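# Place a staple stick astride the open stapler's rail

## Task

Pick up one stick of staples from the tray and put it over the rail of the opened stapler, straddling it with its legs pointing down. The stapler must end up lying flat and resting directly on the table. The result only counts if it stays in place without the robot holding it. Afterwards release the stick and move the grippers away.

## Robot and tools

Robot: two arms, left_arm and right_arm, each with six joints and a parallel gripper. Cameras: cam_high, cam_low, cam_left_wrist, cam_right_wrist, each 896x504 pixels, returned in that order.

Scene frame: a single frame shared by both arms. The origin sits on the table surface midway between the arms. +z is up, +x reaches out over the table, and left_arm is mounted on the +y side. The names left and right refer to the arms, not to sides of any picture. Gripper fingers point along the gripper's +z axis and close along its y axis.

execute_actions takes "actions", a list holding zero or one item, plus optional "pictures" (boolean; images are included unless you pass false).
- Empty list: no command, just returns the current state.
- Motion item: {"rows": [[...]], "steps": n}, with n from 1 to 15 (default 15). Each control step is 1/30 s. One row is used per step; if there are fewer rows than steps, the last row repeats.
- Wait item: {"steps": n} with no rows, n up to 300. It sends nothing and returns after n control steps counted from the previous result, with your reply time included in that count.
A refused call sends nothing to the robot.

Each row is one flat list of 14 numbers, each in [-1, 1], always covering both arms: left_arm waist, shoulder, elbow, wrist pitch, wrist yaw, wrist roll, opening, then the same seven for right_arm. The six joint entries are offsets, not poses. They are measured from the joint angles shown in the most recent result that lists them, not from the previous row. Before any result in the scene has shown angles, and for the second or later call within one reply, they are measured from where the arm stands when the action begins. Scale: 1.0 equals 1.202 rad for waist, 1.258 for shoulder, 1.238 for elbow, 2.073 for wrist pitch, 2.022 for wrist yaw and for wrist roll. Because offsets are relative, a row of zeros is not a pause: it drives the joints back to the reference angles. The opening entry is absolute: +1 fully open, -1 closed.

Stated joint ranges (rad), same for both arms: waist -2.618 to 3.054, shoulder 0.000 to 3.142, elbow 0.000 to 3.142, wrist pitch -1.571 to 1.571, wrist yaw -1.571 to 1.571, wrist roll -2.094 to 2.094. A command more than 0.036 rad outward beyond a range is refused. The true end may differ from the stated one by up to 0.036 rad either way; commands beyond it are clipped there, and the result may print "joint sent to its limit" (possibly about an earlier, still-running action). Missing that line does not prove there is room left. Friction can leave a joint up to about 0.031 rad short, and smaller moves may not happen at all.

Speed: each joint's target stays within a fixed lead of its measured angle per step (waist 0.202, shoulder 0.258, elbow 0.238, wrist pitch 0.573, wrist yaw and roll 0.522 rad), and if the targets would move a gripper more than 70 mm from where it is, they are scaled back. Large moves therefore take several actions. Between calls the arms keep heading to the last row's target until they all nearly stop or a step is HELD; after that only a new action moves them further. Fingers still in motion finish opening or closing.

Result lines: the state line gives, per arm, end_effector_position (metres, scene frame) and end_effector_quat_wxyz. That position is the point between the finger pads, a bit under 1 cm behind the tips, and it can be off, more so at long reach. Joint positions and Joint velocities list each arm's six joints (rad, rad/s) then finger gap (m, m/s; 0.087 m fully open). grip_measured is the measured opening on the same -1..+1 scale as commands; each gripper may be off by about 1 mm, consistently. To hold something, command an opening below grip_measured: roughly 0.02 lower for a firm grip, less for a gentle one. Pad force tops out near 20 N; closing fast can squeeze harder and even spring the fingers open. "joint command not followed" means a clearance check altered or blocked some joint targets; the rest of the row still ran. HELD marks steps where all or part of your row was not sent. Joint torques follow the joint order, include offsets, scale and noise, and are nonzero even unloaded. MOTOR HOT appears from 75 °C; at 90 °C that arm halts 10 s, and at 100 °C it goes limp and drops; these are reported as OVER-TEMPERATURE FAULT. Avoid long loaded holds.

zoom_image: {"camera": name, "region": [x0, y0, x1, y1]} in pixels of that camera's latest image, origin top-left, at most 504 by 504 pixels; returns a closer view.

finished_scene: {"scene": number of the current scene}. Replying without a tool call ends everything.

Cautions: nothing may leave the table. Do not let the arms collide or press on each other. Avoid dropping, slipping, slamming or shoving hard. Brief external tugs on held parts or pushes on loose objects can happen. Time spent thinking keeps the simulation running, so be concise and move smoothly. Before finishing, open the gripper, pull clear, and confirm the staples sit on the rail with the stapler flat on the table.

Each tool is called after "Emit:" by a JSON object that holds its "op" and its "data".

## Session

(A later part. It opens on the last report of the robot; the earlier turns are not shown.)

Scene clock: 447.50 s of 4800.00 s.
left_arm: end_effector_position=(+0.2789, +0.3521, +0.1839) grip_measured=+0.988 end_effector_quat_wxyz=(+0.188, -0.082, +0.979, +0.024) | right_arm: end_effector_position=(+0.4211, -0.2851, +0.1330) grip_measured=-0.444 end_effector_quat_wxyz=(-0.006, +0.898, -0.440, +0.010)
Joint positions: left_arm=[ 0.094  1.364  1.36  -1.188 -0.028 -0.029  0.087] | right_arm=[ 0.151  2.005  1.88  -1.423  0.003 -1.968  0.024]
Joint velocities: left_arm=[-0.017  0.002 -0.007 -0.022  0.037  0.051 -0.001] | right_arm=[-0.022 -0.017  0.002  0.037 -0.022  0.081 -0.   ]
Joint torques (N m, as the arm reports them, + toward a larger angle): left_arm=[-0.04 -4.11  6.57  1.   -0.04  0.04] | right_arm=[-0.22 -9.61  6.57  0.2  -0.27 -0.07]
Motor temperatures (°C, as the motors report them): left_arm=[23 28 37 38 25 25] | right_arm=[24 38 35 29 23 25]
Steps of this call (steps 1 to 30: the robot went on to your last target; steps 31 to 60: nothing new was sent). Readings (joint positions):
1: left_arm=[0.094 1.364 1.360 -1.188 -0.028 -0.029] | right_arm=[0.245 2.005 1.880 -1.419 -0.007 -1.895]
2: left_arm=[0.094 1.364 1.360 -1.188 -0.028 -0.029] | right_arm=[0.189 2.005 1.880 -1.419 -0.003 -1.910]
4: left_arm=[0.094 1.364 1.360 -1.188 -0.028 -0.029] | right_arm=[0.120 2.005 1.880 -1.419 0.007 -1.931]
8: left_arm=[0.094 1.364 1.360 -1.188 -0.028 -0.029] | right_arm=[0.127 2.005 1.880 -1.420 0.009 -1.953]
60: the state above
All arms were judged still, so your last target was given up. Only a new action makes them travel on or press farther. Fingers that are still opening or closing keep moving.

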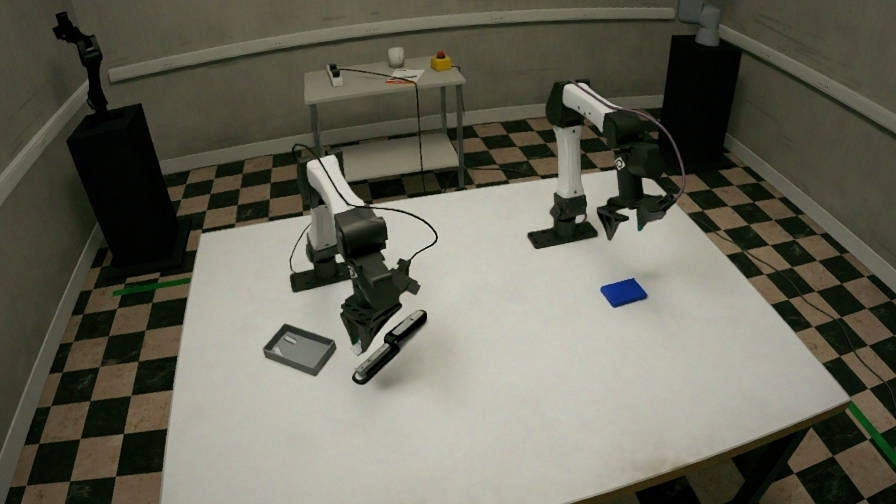

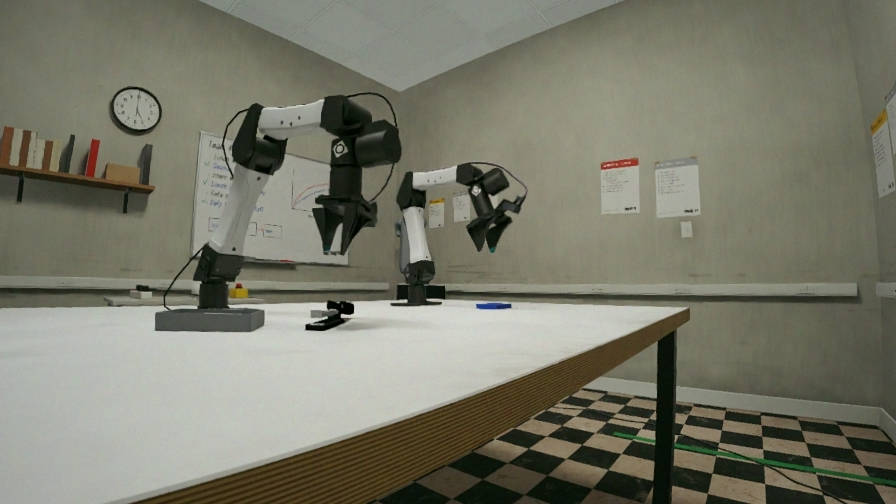

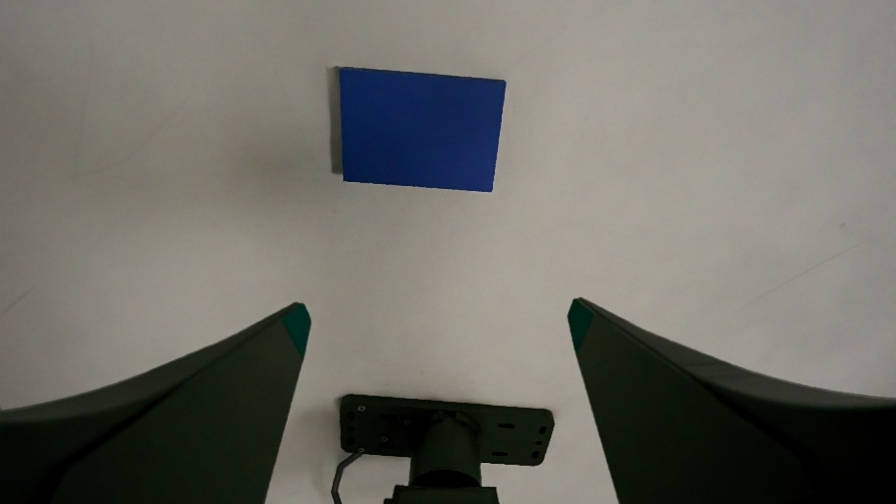

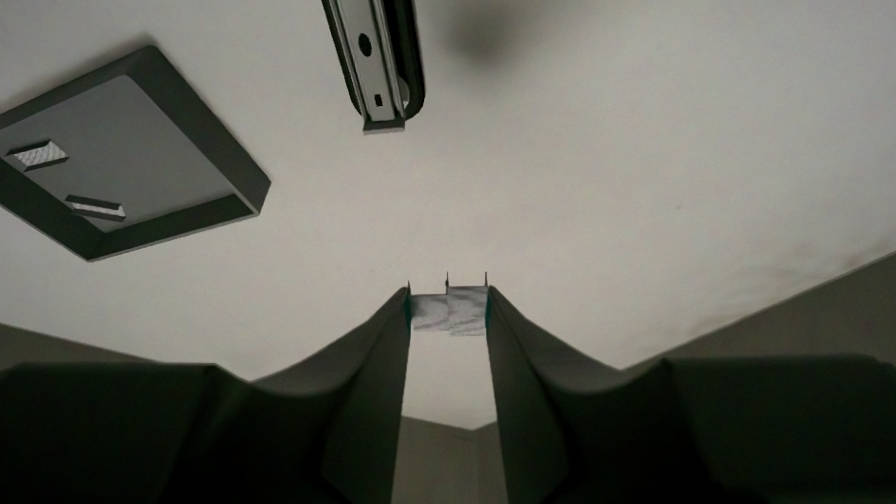

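Emit:
{"op": "execute_actions", "data": {"actions": [{"rows":[[0,0,0,0,0,0,1,0,-0.15,-0.155,0,0,0.75,-0.47]],"steps":15}], "pictures": false}}

Emit:
{"op": "execute_actions", "data": {"actions": [{"steps":15}], "pictures": false}}

Emit:
{"op": "execute_actions", "data": {"actions": [{"rows":[[0,0,0,0,0,0,1,0,0,0,0,0,0.72,-0.47]],"steps":15}], "pictures": false}}

Emit:
{"op": "execute_actions", "data": {"actions": [{"steps":40}]}}

Scene clock: 473.33 s of 4800.00 s.
left_arm: end_effector_position=(+0.2789, +0.3521, +0.1839) grip_measured=+0.988 end_effector_quat_wxyz=(+0.188, -0.082, +0.979, +0.024) | right_arm: end_effector_position=(+0.3275, -0.2961, +0.1515) grip_measured=-0.444 end_effector_quat_wxyz=(+0.015, -0.436, +0.900, -0.005)
Joint positions: left_arm=[ 0.094  1.364  1.36  -1.188 -0.028 -0.029  0.087] | right_arm=[ 0.151  1.822  1.712 -1.429  0.003 -0.64   0.024]
Joint velocities: left_arm=[-0.007 -0.002  0.002  0.007 -0.066 -0.022  0.001] | right_arm=[-0.002 -0.012  0.002 -0.022  0.037  1.253  0.   ]
Joint torques (N m, as the arm reports them, + toward a larger angle): left_arm=[-0.03 -4.17  6.59  1.02 -0.04  0.05] | right_arm=[-0.29 -8.44  4.67  0.57 -0.2   0.09]
Motor temperatures (°C, as the motors report them): left_arm=[23 28 37 37 25 25] | right_arm=[24 38 36 28 23 25]
Steps of this call (steps 1 to 90: nothing new was sent; then 22.33 s passed at rest; steps 91 to 105: all 15 steps of this action). Readings (joint positions):
91: left_arm=[0.094 1.364 1.360 -1.188 -0.028 -0.029] | right_arm=[0.151 1.980 1.843 -1.400 0.003 -1.890]
92: left_arm=[0.094 1.364 1.360 -1.188 -0.028 -0.029] | right_arm=[0.151 1.939 1.781 -1.391 0.003 -1.789]
94: left_arm=[0.094 1.364 1.360 -1.188 -0.028 -0.029] | right_arm=[0.151 1.872 1.718 -1.420 0.003 -1.593]
98: left_arm=[0.094 1.364 1.360 -1.188 -0.028 -0.029] | right_arm=[0.151 1.822 1.712 -1.429 0.003 -1.199]
105: the state above

Scene clock: 473.83 s of 4800.00 s.
left_arm: end_effector_position=(+0.2789, +0.3521, +0.1839) grip_measured=+0.988 end_effector_quat_wxyz=(+0.188, -0.082, +0.979, +0.024) | right_arm: end_effector_position=(+0.3222, -0.2912, +0.1514) grip_measured=-0.444 end_effector_quat_wxyz=(+0.015, -0.356, +0.934, -0.003)
Joint positions: left_arm=[ 0.094  1.364  1.36  -1.188 -0.028 -0.029  0.087] | right_arm=[ 0.151  1.822  1.712 -1.429  0.003 -0.466  0.024]
Joint velocities: left_arm=[ 0.022 -0.007  0.002 -0.066 -0.007  0.007 -0.   ] | right_arm=[ 0.002  0.012  0.017 -0.037  0.022  0.007 -0.   ]
Joint torques (N m, as the arm reports them, + toward a larger angle): left_arm=[-0.08 -4.17  6.62  1.02 -0.04  0.04] | right_arm=[-0.3  -8.45  4.62  0.58 -0.18  0.11]
Motor temperatures (°C, as the motors report them): left_arm=[23 28 37 37 25 25] | right_arm=[24 38 36 28 23 25]
Steps of this call (steps 1 to 15: the robot went on to your last target). Readings (joint positions):
1: left_arm=[0.094 1.364 1.360 -1.188 -0.028 -0.029] | right_arm=[0.151 1.822 1.712 -1.429 0.003 -0.604]
2: left_arm=[0.094 1.364 1.360 -1.188 -0.028 -0.029] | right_arm=[0.151 1.822 1.712 -1.429 0.003 -0.574]
4: left_arm=[0.094 1.364 1.360 -1.188 -0.028 -0.029] | right_arm=[0.151 1.822 1.712 -1.429 0.003 -0.533]
8: left_arm=[0.094 1.364 1.360 -1.188 -0.028 -0.029] | right_arm=[0.151 1.822 1.712 -1.429 0.003 -0.489]
15: the state above

Scene clock: 474.33 s of 4800.00 s.
left_arm: end_effector_position=(+0.2789, +0.3521, +0.1839) grip_measured=+0.988 end_effector_quat_wxyz=(+0.188, -0.082, +0.979, +0.024) | right_arm: end_effector_position=(+0.3181, -0.2411, +0.1515) grip_measured=-0.443 end_effector_quat_wxyz=(+0.014, +0.278, +0.960, +0.007)
Joint positions: left_arm=[ 0.094  1.364  1.36  -1.188 -0.028 -0.029  0.087] | right_arm=[ 0.151  1.822  1.712 -1.429  0.003  0.826  0.024]
Joint velocities: left_arm=[-0.002  0.002  0.007 -0.022  0.022  0.051  0.   ] | right_arm=[-0.012 -0.007  0.017 -0.037 -0.022  0.989 -0.   ]
Joint torques (N m, as the arm reports them, + toward a larger angle): left_arm=[-0.05 -4.22  6.59  1.01 -0.03  0.06] | right_arm=[-0.31 -7.92  6.67  0.48 -0.1   0.09]
Motor temperatures (°C, as the motors report them): left_arm=[23 28 37 37 25 25] | right_arm=[24 38 36 28 23 25]
Steps of this call (steps 1 to 15: all 15 steps of this action). Readings (joint positions):
1: left_arm=[0.094 1.364 1.360 -1.188 -0.028 -0.029] | right_arm=[0.151 1.822 1.712 -1.429 0.003 -0.387]
2: left_arm=[0.094 1.364 1.360 -1.188 -0.028 -0.029] | right_arm=[0.151 1.822 1.712 -1.429 0.003 -0.288]
4: left_arm=[0.094 1.364 1.360 -1.188 -0.028 -0.029] | right_arm=[0.151 1.822 1.712 -1.429 0.003 -0.090]
8: left_arm=[0.094 1.364 1.360 -1.188 -0.028 -0.029] | right_arm=[0.151 1.822 1.712 -1.429 0.003 0.305]
15: the state above

Scene clock: 475.67 s of 4800.00 s.
left_arm: end_effector_position=(+0.2789, +0.3521, +0.1839) grip_measured=+0.988 end_effector_quat_wxyz=(+0.188, -0.082, +0.979, +0.024) | right_arm: end_effector_position=(+0.3220, -0.2359, +0.1517) grip_measured=-0.443 end_effector_quat_wxyz=(+0.014, +0.353, +0.936, +0.008)
Joint positions: left_arm=[ 0.094  1.364  1.36  -1.188 -0.028 -0.029  0.087] | right_arm=[ 0.151  1.822  1.712 -1.429  0.003  0.982  0.024]
Joint velocities: left_arm=[-0.002  0.007 -0.017  0.022  0.007 -0.095  0.001] | right_arm=[ 0.002  0.007 -0.007  0.037  0.007  0.022 -0.   ]
Joint torques (N m, as the arm reports them, + toward a larger angle): left_arm=[-0.03 -4.23  6.57  1.   -0.03  0.05] | right_arm=[-0.3  -7.92  6.67  0.47 -0.1   0.11]
Motor temperatures (°C, as the motors report them): left_arm=[23 28 37 37 25 25] | right_arm=[24 38 36 28 23 25]
Steps of this call (steps 1 to 30: the robot went on to your last target; steps 31 to 40: nothing new was sent). Readings (joint positions):
1: left_arm=[0.094 1.364 1.360 -1.188 -0.028 -0.029] | right_arm=[0.151 1.822 1.712 -1.429 0.003 0.857]
2: left_arm=[0.094 1.364 1.360 -1.188 -0.028 -0.029] | right_arm=[0.151 1.822 1.712 -1.429 0.003 0.882]
4: left_arm=[0.094 1.364 1.360 -1.188 -0.028 -0.029] | right_arm=[0.151 1.822 1.712 -1.429 0.003 0.919]
8: left_arm=[0.094 1.364 1.360 -1.188 -0.028 -0.029] | right_arm=[0.151 1.822 1.712 -1.429 0.003 0.956]
40: the state above
All arms were judged still, so your last target was given up. Only a new action makes them travel on or press farther. Fingers that are still opening or closing keep moving.

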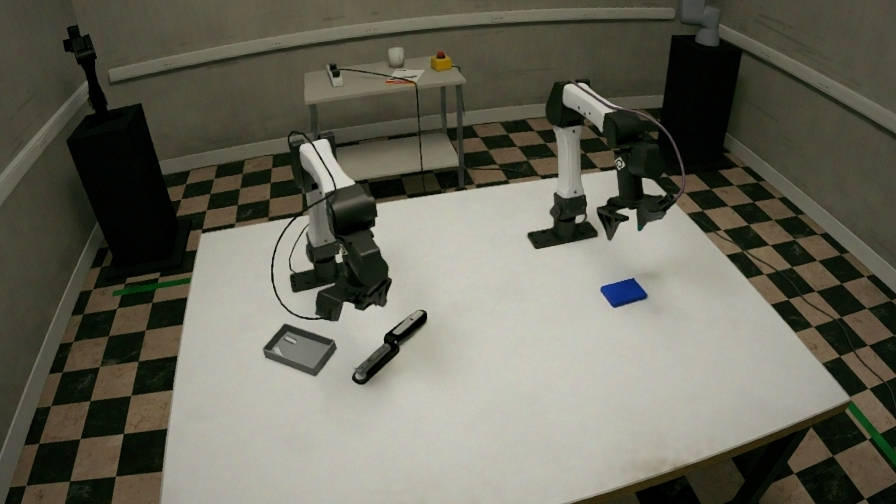

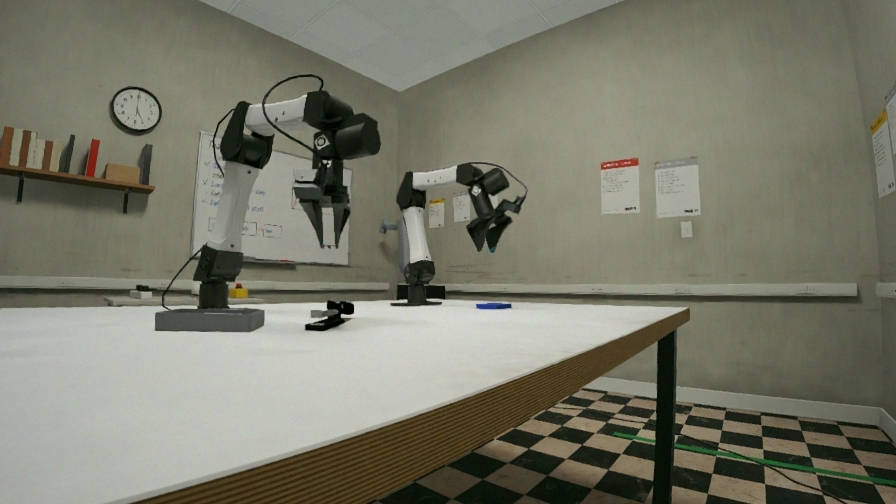

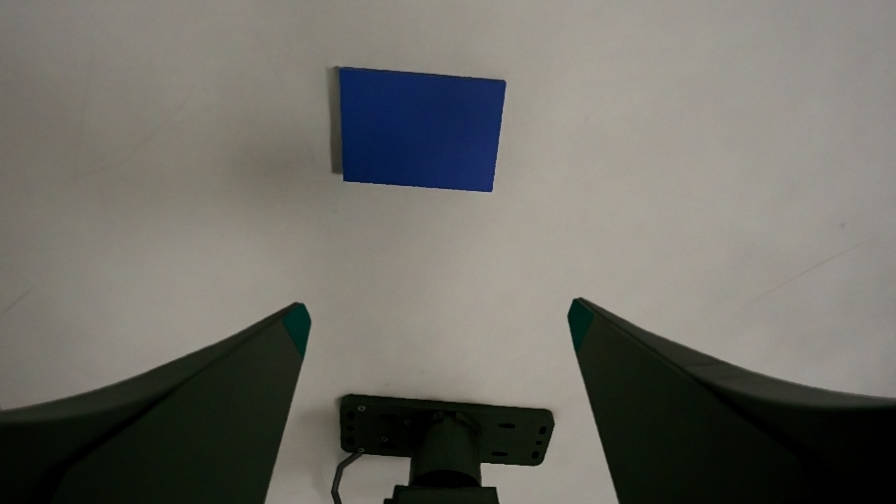

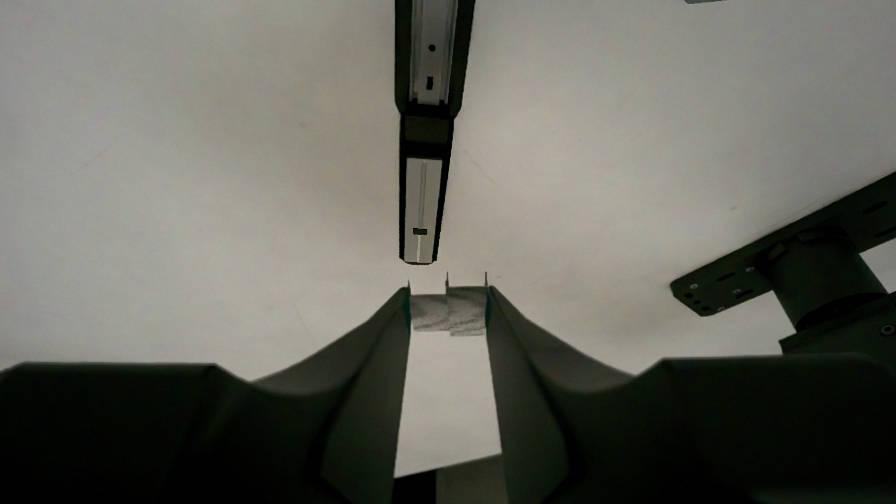

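Emit:
{"op": "execute_actions", "data": {"actions": [{"rows":[[0,0,0,0,0,0,1,-0.04,0.1,0.01,0.055,0,-0.01,-0.47],[0,0,0,0,0,0,1,-0.04,0.1,0.01,0.055,0,-0.01,-0.47],[0,0,0,0,0,0,1,-0.04,0.1,0.01,0.055,0,-0.01,-0.47],[0,0,0,0,0,0,1,-0.085,0.205,0.03,0.113,0,-0.03,-0.47]],"steps":15}], "pictures": false}}

Emit:
{"op": "execute_actions", "data": {"actions": [{"steps":20}]}}

Scene clock: 487.17 s of 4800.00 s.
left_arm: end_effector_position=(+0.2789, +0.3521, +0.1839) grip_measured=+0.988 end_effector_quat_wxyz=(+0.188, -0.082, +0.979, +0.024) | right_arm: end_effector_position=(+0.3838, -0.2611, +0.0579) grip_measured=-0.443 end_effector_quat_wxyz=(-0.011, +0.379, +0.925, -0.008)
Joint positions: left_arm=[ 0.094  1.364  1.36  -1.188 -0.028 -0.029  0.087] | right_arm=[ 0.045  2.102  1.725 -1.221  0.001  0.933  0.024]
Joint velocities: left_arm=[ 0.007  0.002 -0.007  0.007  0.095  0.081 -0.001] | right_arm=[ 0.002 -0.032  0.002  0.022 -0.007 -0.007  0.001]
Joint torques (N m, as the arm reports them, + toward a larger angle): left_arm=[-0.08 -4.24  6.58  1.   -0.05  0.03] | right_arm=[ -0.05 -11.75   8.64   0.51  -0.09  -0.06]
Motor temperatures (°C, as the motors report them): left_arm=[23 28 37 37 25 25] | right_arm=[24 37 36 28 23 25]
Steps of this call (steps 1 to 90: nothing new was sent; then 8.00 s passed at rest; steps 91 to 105: all 15 steps of this action). Readings (joint positions):
91: left_arm=[0.094 1.364 1.360 -1.188 -0.028 -0.029] | right_arm=[0.147 1.832 1.713 -1.425 0.002 0.981]
92: left_arm=[0.094 1.364 1.360 -1.188 -0.028 -0.029] | right_arm=[0.139 1.850 1.716 -1.410 0.002 0.979]
94: left_arm=[0.094 1.364 1.360 -1.188 -0.028 -0.029] | right_arm=[0.116 1.910 1.718 -1.375 0.001 0.971]
98: left_arm=[0.094 1.364 1.360 -1.188 -0.028 -0.029] | right_arm=[0.058 2.068 1.725 -1.269 0.001 0.947]
105: the state above

Scene clock: 487.83 s of 4800.00 s.
left_arm: end_effector_position=(+0.2789, +0.3521, +0.1839) grip_measured=+0.988 end_effector_quat_wxyz=(+0.188, -0.082, +0.979, +0.024) | right_arm: end_effector_position=(+0.3858, -0.2609, +0.0576) grip_measured=-0.443 end_effector_quat_wxyz=(-0.008, +0.377, +0.926, -0.005)
Joint positions: left_arm=[ 0.094  1.364  1.36  -1.188 -0.028 -0.029  0.087] | right_arm=[ 0.045  2.102  1.725 -1.212  0.001  0.93   0.024]
Joint velocities: left_arm=[-0.017 -0.002 -0.007 -0.081 -0.007 -0.095 -0.   ] | right_arm=[-0.007 -0.012 -0.002 -0.022  0.051  0.022  0.   ]
Joint torques (N m, as the arm reports them, + toward a larger angle): left_arm=[ 0.02 -4.2   6.54  1.   -0.03  0.05] | right_arm=[ -0.02 -11.81   8.66   0.55  -0.09  -0.07]
Motor temperatures (°C, as the motors report them): left_arm=[23 28 37 37 25 25] | right_arm=[24 37 36 28 23 25]
Steps of this call (steps 1 to 15: the robot went on to your last target; steps 16 to 20: nothing new was sent). Readings (joint positions):
1: left_arm=[0.094 1.364 1.360 -1.188 -0.028 -0.029] | right_arm=[0.045 2.102 1.725 -1.219 0.001 0.932]
2: left_arm=[0.094 1.364 1.360 -1.188 -0.028 -0.029] | right_arm=[0.045 2.102 1.725 -1.217 0.001 0.932]
4: left_arm=[0.094 1.364 1.360 -1.188 -0.028 -0.029] | right_arm=[0.045 2.102 1.725 -1.216 0.001 0.931]
8: left_arm=[0.094 1.364 1.360 -1.188 -0.028 -0.029] | right_arm=[0.045 2.102 1.725 -1.214 0.001 0.930]
20: the state above
All arms were judged still, so your last target was given up. Only a new action makes them travel on or press farther. Fingers that are still opening or closing keep moving.

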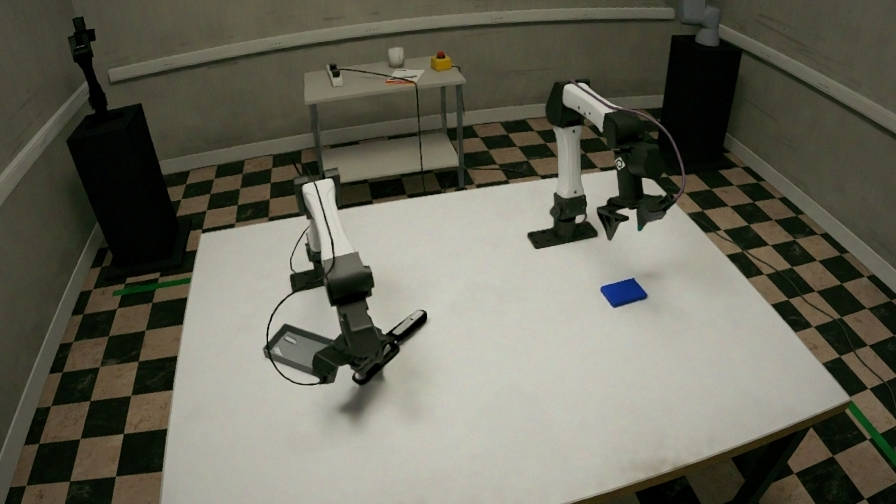

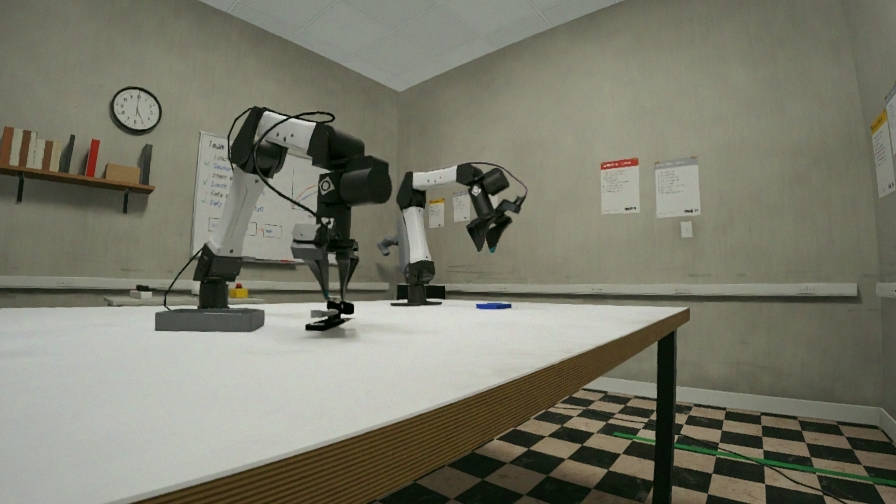

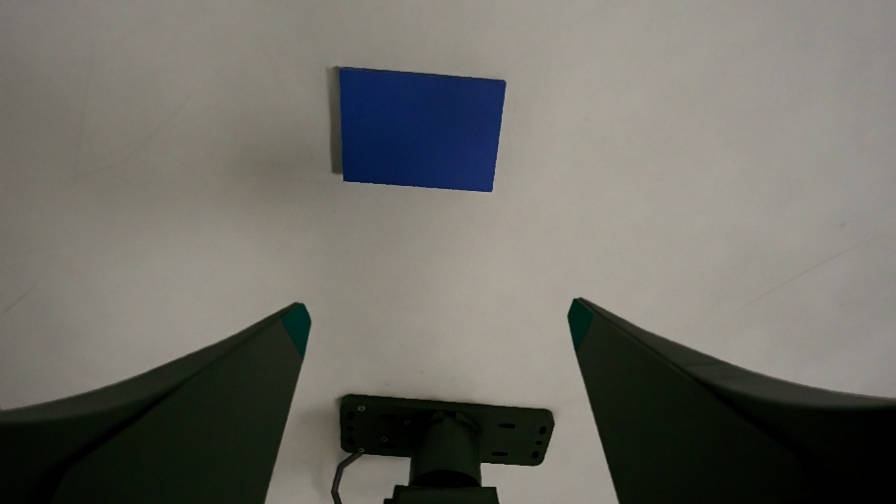

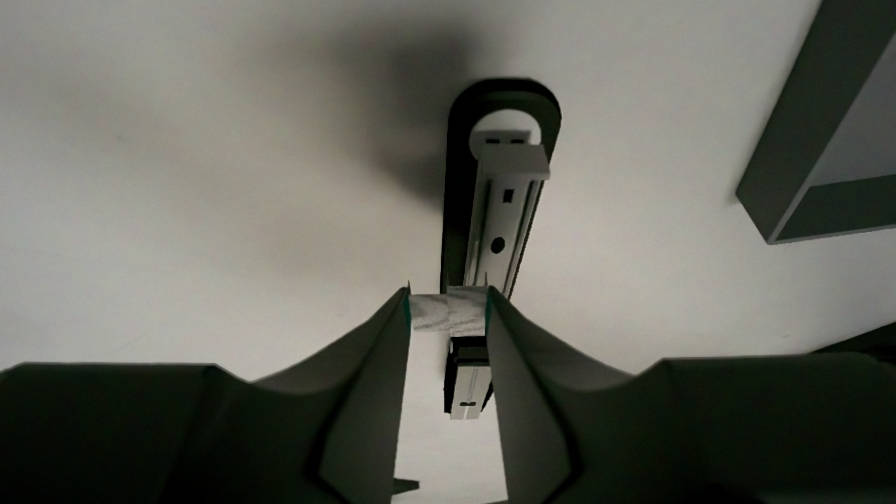

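Emit:
{"op": "execute_actions", "data": {"actions": [{"rows":[[0,0,0,0,0,0,1,-0.04,0,0,0,0,0.045,-0.47]],"steps":15}]}}

Scene clock: 494.33 s of 4800.00 s.
left_arm: end_effector_position=(+0.2789, +0.3521, +0.1839) grip_measured=+0.988 end_effector_quat_wxyz=(+0.188, -0.082, +0.979, +0.024) | right_arm: end_effector_position=(+0.3923, -0.2763, +0.0576) grip_measured=-0.443 end_effector_quat_wxyz=(-0.008, +0.436, +0.900, -0.005)
Joint positions: left_arm=[ 0.094  1.364  1.36  -1.188 -0.028 -0.029  0.087] | right_arm=[-0.003  2.102  1.725 -1.212  0.     1.01   0.024]
Joint velocities: left_arm=[-0.007 -0.007  0.007 -0.037  0.022 -0.037  0.001] | right_arm=[ 0.002 -0.012  0.002  0.022 -0.007  0.022 -0.   ]
Joint torques (N m, as the arm reports them, + toward a larger angle): left_arm=[ 0.03 -4.27  6.59  0.99 -0.03  0.05] | right_arm=[ -0.27 -10.12   6.6    0.35  -0.08   0.13]
Motor temperatures (°C, as the motors report them): left_arm=[23 28 37 37 25 25] | right_arm=[24 39 37 28 23 25]
Steps of this call (steps 1 to 90: nothing new was sent; then 3.00 s passed at rest; steps 91 to 105: all 15 steps of this action). Readings (joint positions):
91: left_arm=[0.094 1.364 1.360 -1.188 -0.028 -0.029] | right_arm=[0.042 2.102 1.725 -1.212 0.001 0.942]
92: left_arm=[0.094 1.364 1.360 -1.188 -0.028 -0.029] | right_arm=[0.036 2.102 1.725 -1.212 0.000 0.956]
94: left_arm=[0.094 1.364 1.360 -1.188 -0.028 -0.029] | right_arm=[0.017 2.102 1.725 -1.212 0.000 0.976]
98: left_arm=[0.094 1.364 1.360 -1.188 -0.028 -0.029] | right_arm=[-0.003 2.102 1.725 -1.212 0.000 0.998]
105: the state above

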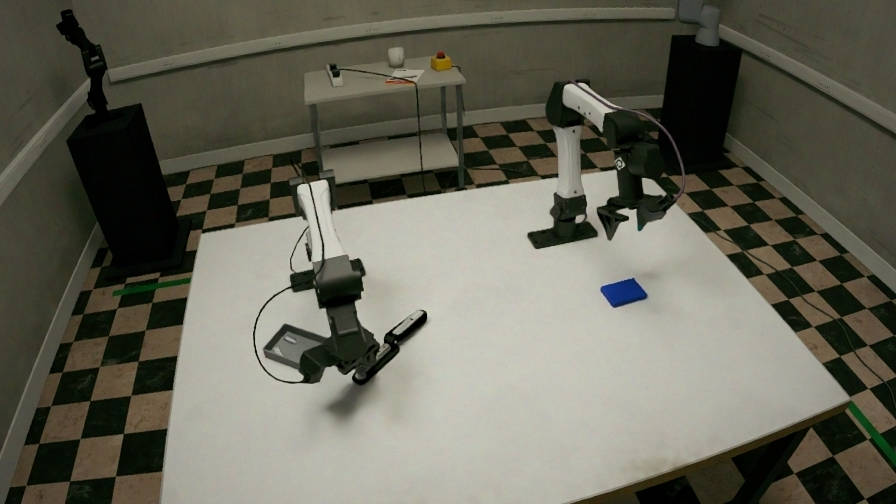

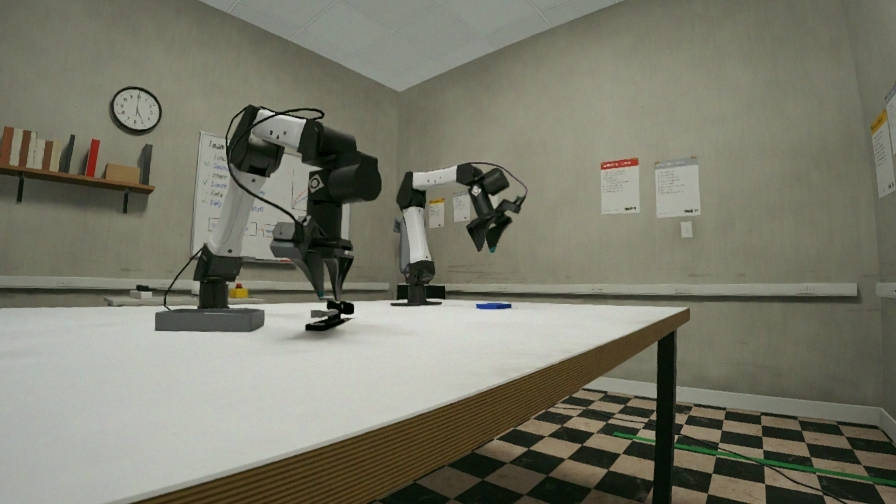

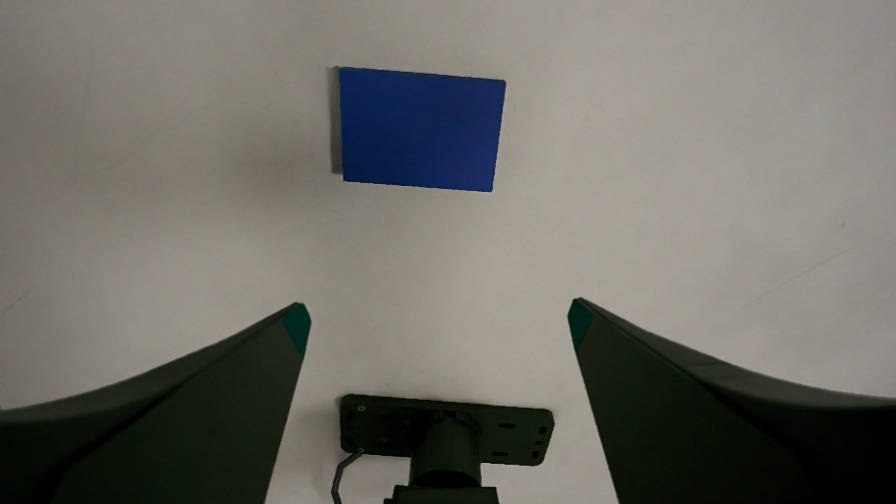

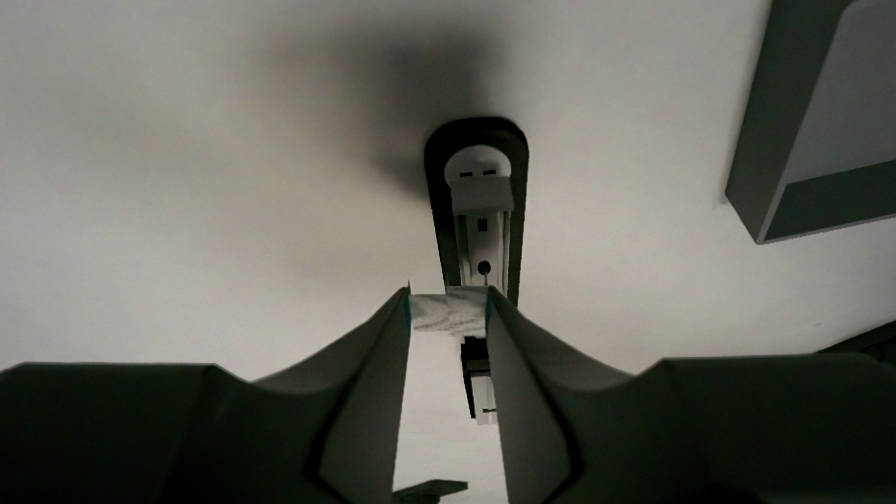

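Emit:
{"op": "execute_actions", "data": {"actions": [{"rows":[[0,0,0,0,0,0,1,0,0,-0.03,0.016,0,0,-0.47],[0,0,0,0,0,0,1,0,0,-0.03,0.016,0,0,-0.47],[0,0,0,0,0,0,1,0,0,-0.062,0.034,0,0,-0.47]],"steps":15}]}}

Scene clock: 500.77 s of 4800.00 s.
left_arm: end_effector_position=(+0.2789, +0.3521, +0.1839) grip_measured=+0.988 end_effector_quat_wxyz=(+0.188, -0.082, +0.979, +0.024) | right_arm: end_effector_position=(+0.3882, -0.2767, +0.0436) grip_measured=-0.443 end_effector_quat_wxyz=(-0.011, +0.437, +0.899, -0.007)
Joint positions: left_arm=[ 0.094  1.364  1.36  -1.188 -0.028 -0.029  0.087] | right_arm=[-0.003  2.102  1.668 -1.163  0.     1.013  0.024]
Joint velocities: left_arm=[ 0.007 -0.017 -0.007  0.051 -0.022 -0.095  0.001] | right_arm=[ 0.002 -0.002  0.007  0.066  0.007  0.007  0.001]
Joint torques (N m, as the arm reports them, + toward a larger angle): left_arm=[-0.01 -4.23  6.58  1.01 -0.06  0.02] | right_arm=[ -0.3  -10.1    4.86   0.53  -0.1   -0.01]
Motor temperatures (°C, as the motors report them): left_arm=[23 28 38 37 25 25] | right_arm=[24 39 36 28 23 25]
Steps of this call (steps 1 to 15: the robot went on to your last target; steps 16 to 90: nothing new was sent; then 2.93 s passed at rest; steps 91 to 105: all 15 steps of this action). Readings (joint positions):
91: left_arm=[0.094 1.364 1.360 -1.188 -0.028 -0.029] | right_arm=[-0.003 2.102 1.724 -1.210 0.000 1.013]
92: left_arm=[0.094 1.364 1.360 -1.188 -0.028 -0.029] | right_arm=[-0.003 2.102 1.720 -1.207 0.000 1.013]
94: left_arm=[0.094 1.364 1.360 -1.188 -0.028 -0.029] | right_arm=[-0.003 2.102 1.698 -1.187 0.000 1.013]
98: left_arm=[0.094 1.364 1.360 -1.188 -0.028 -0.029] | right_arm=[-0.003 2.102 1.669 -1.176 0.000 1.013]
105: the state above

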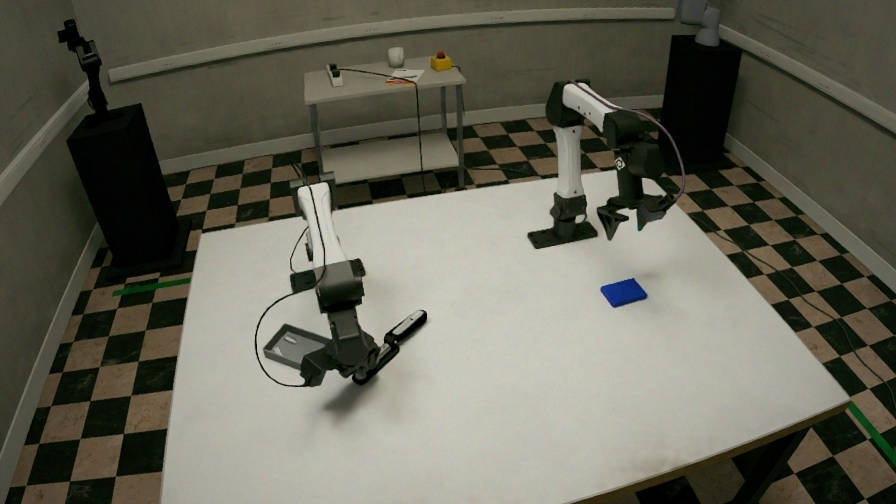

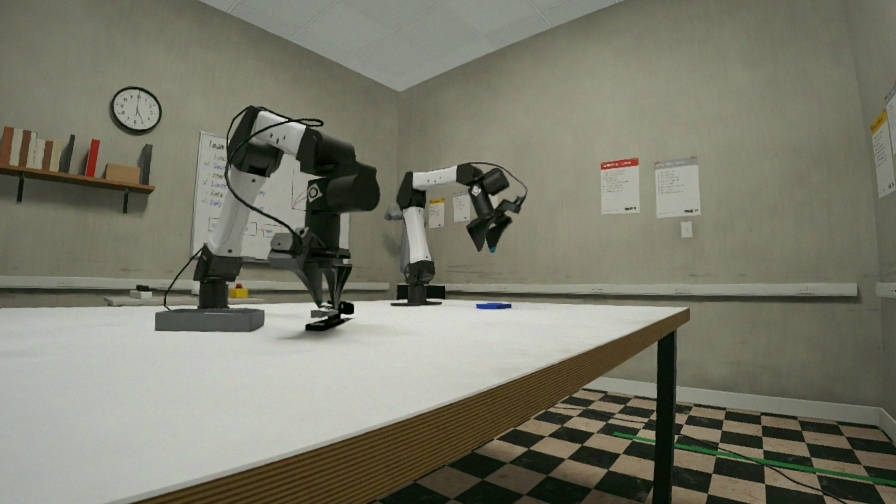

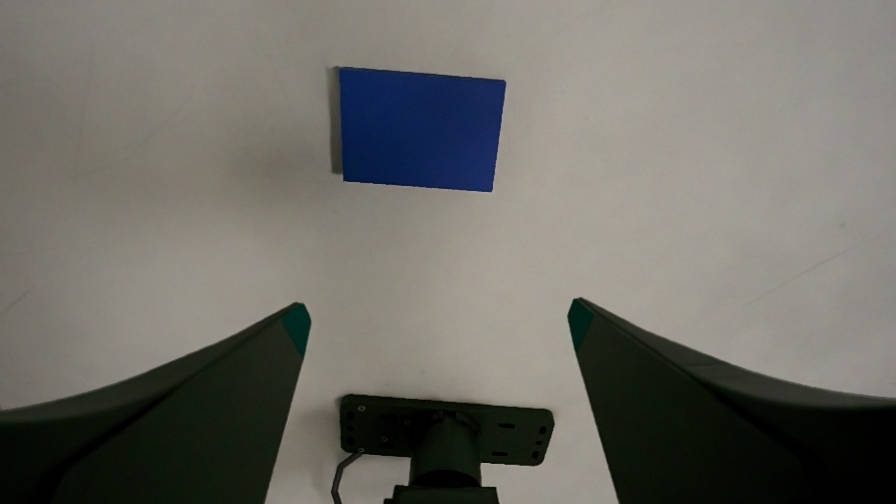

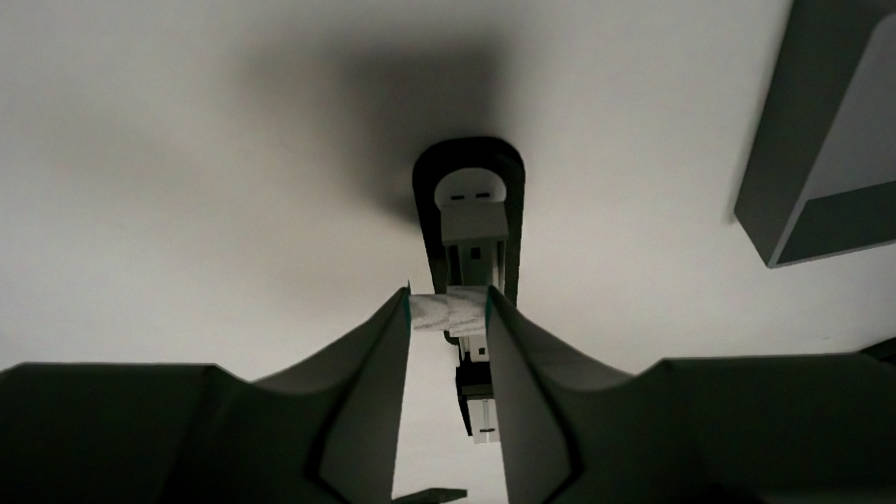

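Emit:
{"op": "zoom_image", "data": {"camera": "cam_right_wrist", "region": [380, 180, 560, 400]}}

Emit:
{"op": "zoom_image", "data": {"camera": "cam_low", "region": [290, 280, 370, 340]}}

Region (380, 180, 560, 400) of cam_right_wrist's 896x504 image, scaled by 2.291, with more detail than that image has; it fills the left 412 columns of this view, and the rest is white.

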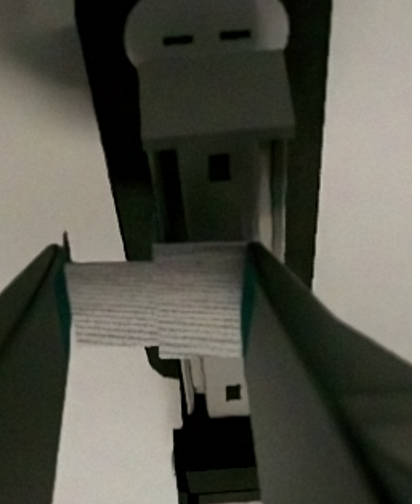

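Region (290, 280, 370, 340) of cam_low's 896x504 image, scaled by 6.300, with more detail than that image has; it fills the top 378 rows of this view, and the rest is white.

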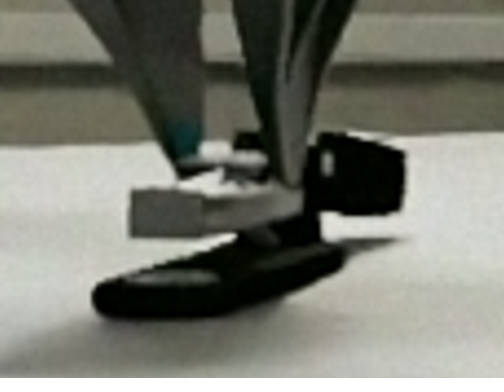

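Emit:
{"op": "execute_actions", "data": {"actions": [{"rows":[[0,0,0,0,0,0,1,0,-0.034,-0.028,0,0,-0.02,-0.47]],"steps":15}]}}

Emit:
{"op": "zoom_image", "data": {"camera": "cam_right_wrist", "region": [380, 180, 560, 400]}}

Scene clock: 519.10 s of 4800.00 s.
left_arm: end_effector_position=(+0.2789, +0.3521, +0.1839) grip_measured=+0.988 end_effector_quat_wxyz=(+0.188, -0.082, +0.979, +0.024) | right_arm: end_effector_position=(+0.3861, -0.2776, +0.0476) grip_measured=-0.443 end_effector_quat_wxyz=(-0.006, +0.423, +0.906, -0.004)
Joint positions: left_arm=[ 0.094  1.364  1.36  -1.188 -0.028 -0.029  0.087] | right_arm=[-0.003  2.084  1.658 -1.159  0.     0.981  0.024]
Joint velocities: left_arm=[-0.002  0.002 -0.012 -0.007  0.051  0.066  0.   ] | right_arm=[ 0.002 -0.027 -0.007 -0.066  0.022  0.066  0.   ]
Joint torques (N m, as the arm reports them, + toward a larger angle): left_arm=[-0.03 -4.2   6.55  1.   -0.04  0.03] | right_arm=[ -0.3  -11.84   4.49   0.32  -0.1   -0.06]
Motor temperatures (°C, as the motors report them): left_arm=[23 28 38 37 25 25] | right_arm=[24 40 36 28 23 25]
Steps of this call (steps 1 to 15: the robot went on to your last target; steps 16 to 90: nothing new was sent; then 14.83 s passed at rest; steps 91 to 105: all 15 steps of this action). Readings (joint positions):
91: left_arm=[0.094 1.364 1.360 -1.188 -0.028 -0.029] | right_arm=[-0.003 2.100 1.667 -1.159 0.000 1.008]
92: left_arm=[0.094 1.364 1.360 -1.188 -0.028 -0.029] | right_arm=[-0.003 2.097 1.662 -1.159 0.000 1.002]
94: left_arm=[0.094 1.364 1.360 -1.188 -0.028 -0.029] | right_arm=[-0.003 2.090 1.658 -1.159 0.000 0.994]
98: left_arm=[0.094 1.364 1.360 -1.188 -0.028 -0.029] | right_arm=[-0.003 2.084 1.658 -1.159 0.000 0.986]
105: the state above

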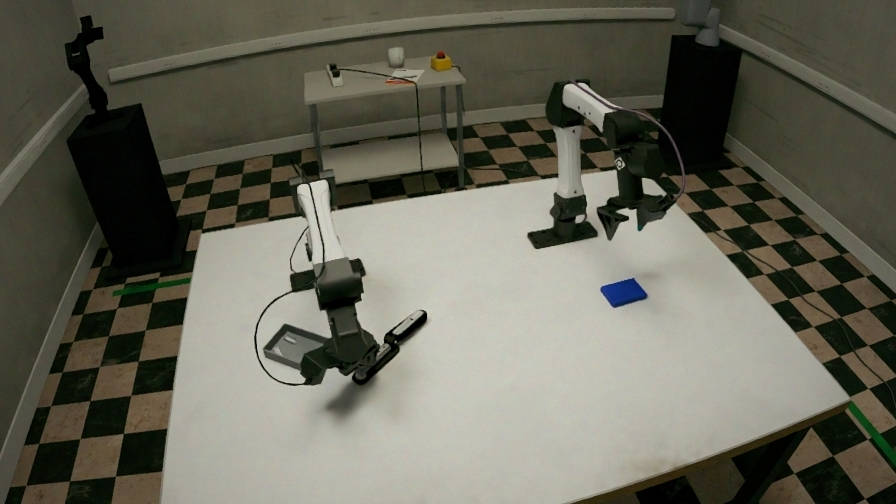

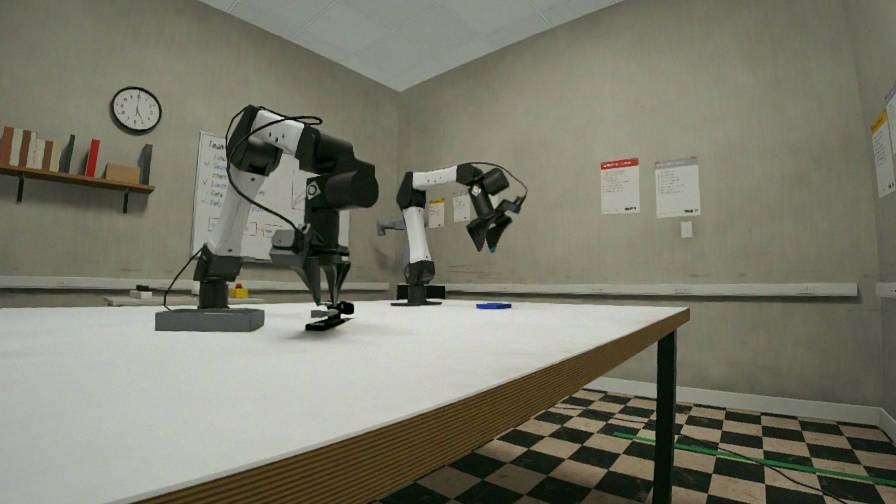

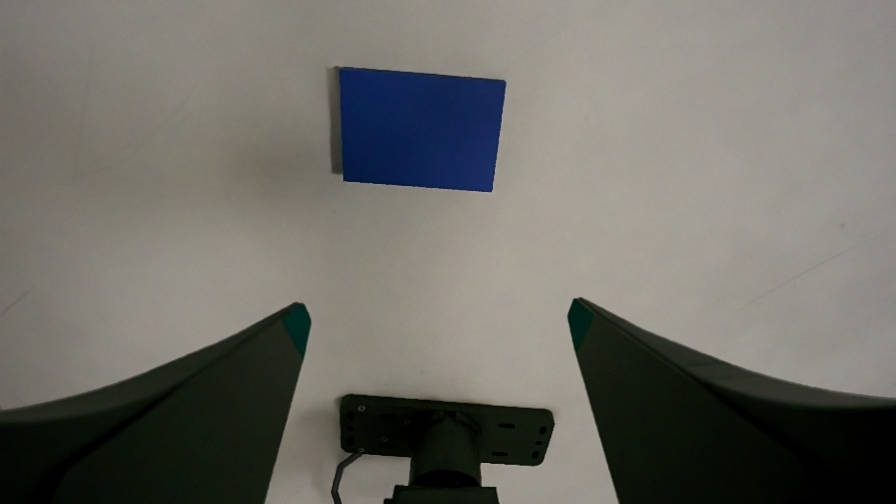

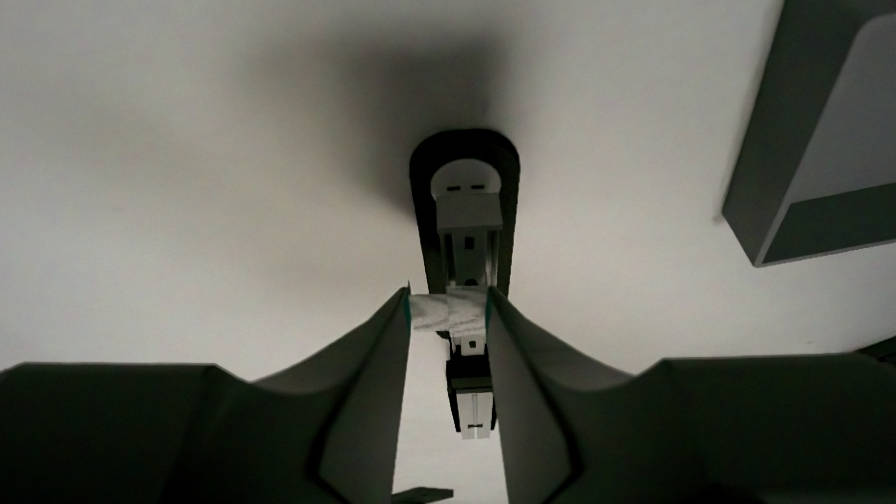

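Region (380, 180, 560, 400) of cam_right_wrist's 896x504 image, scaled by 2.291, with more detail than that image has; it fills the left 412 columns of this view, and the rest is white.

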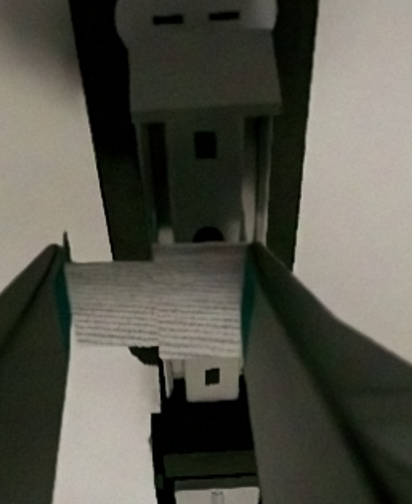

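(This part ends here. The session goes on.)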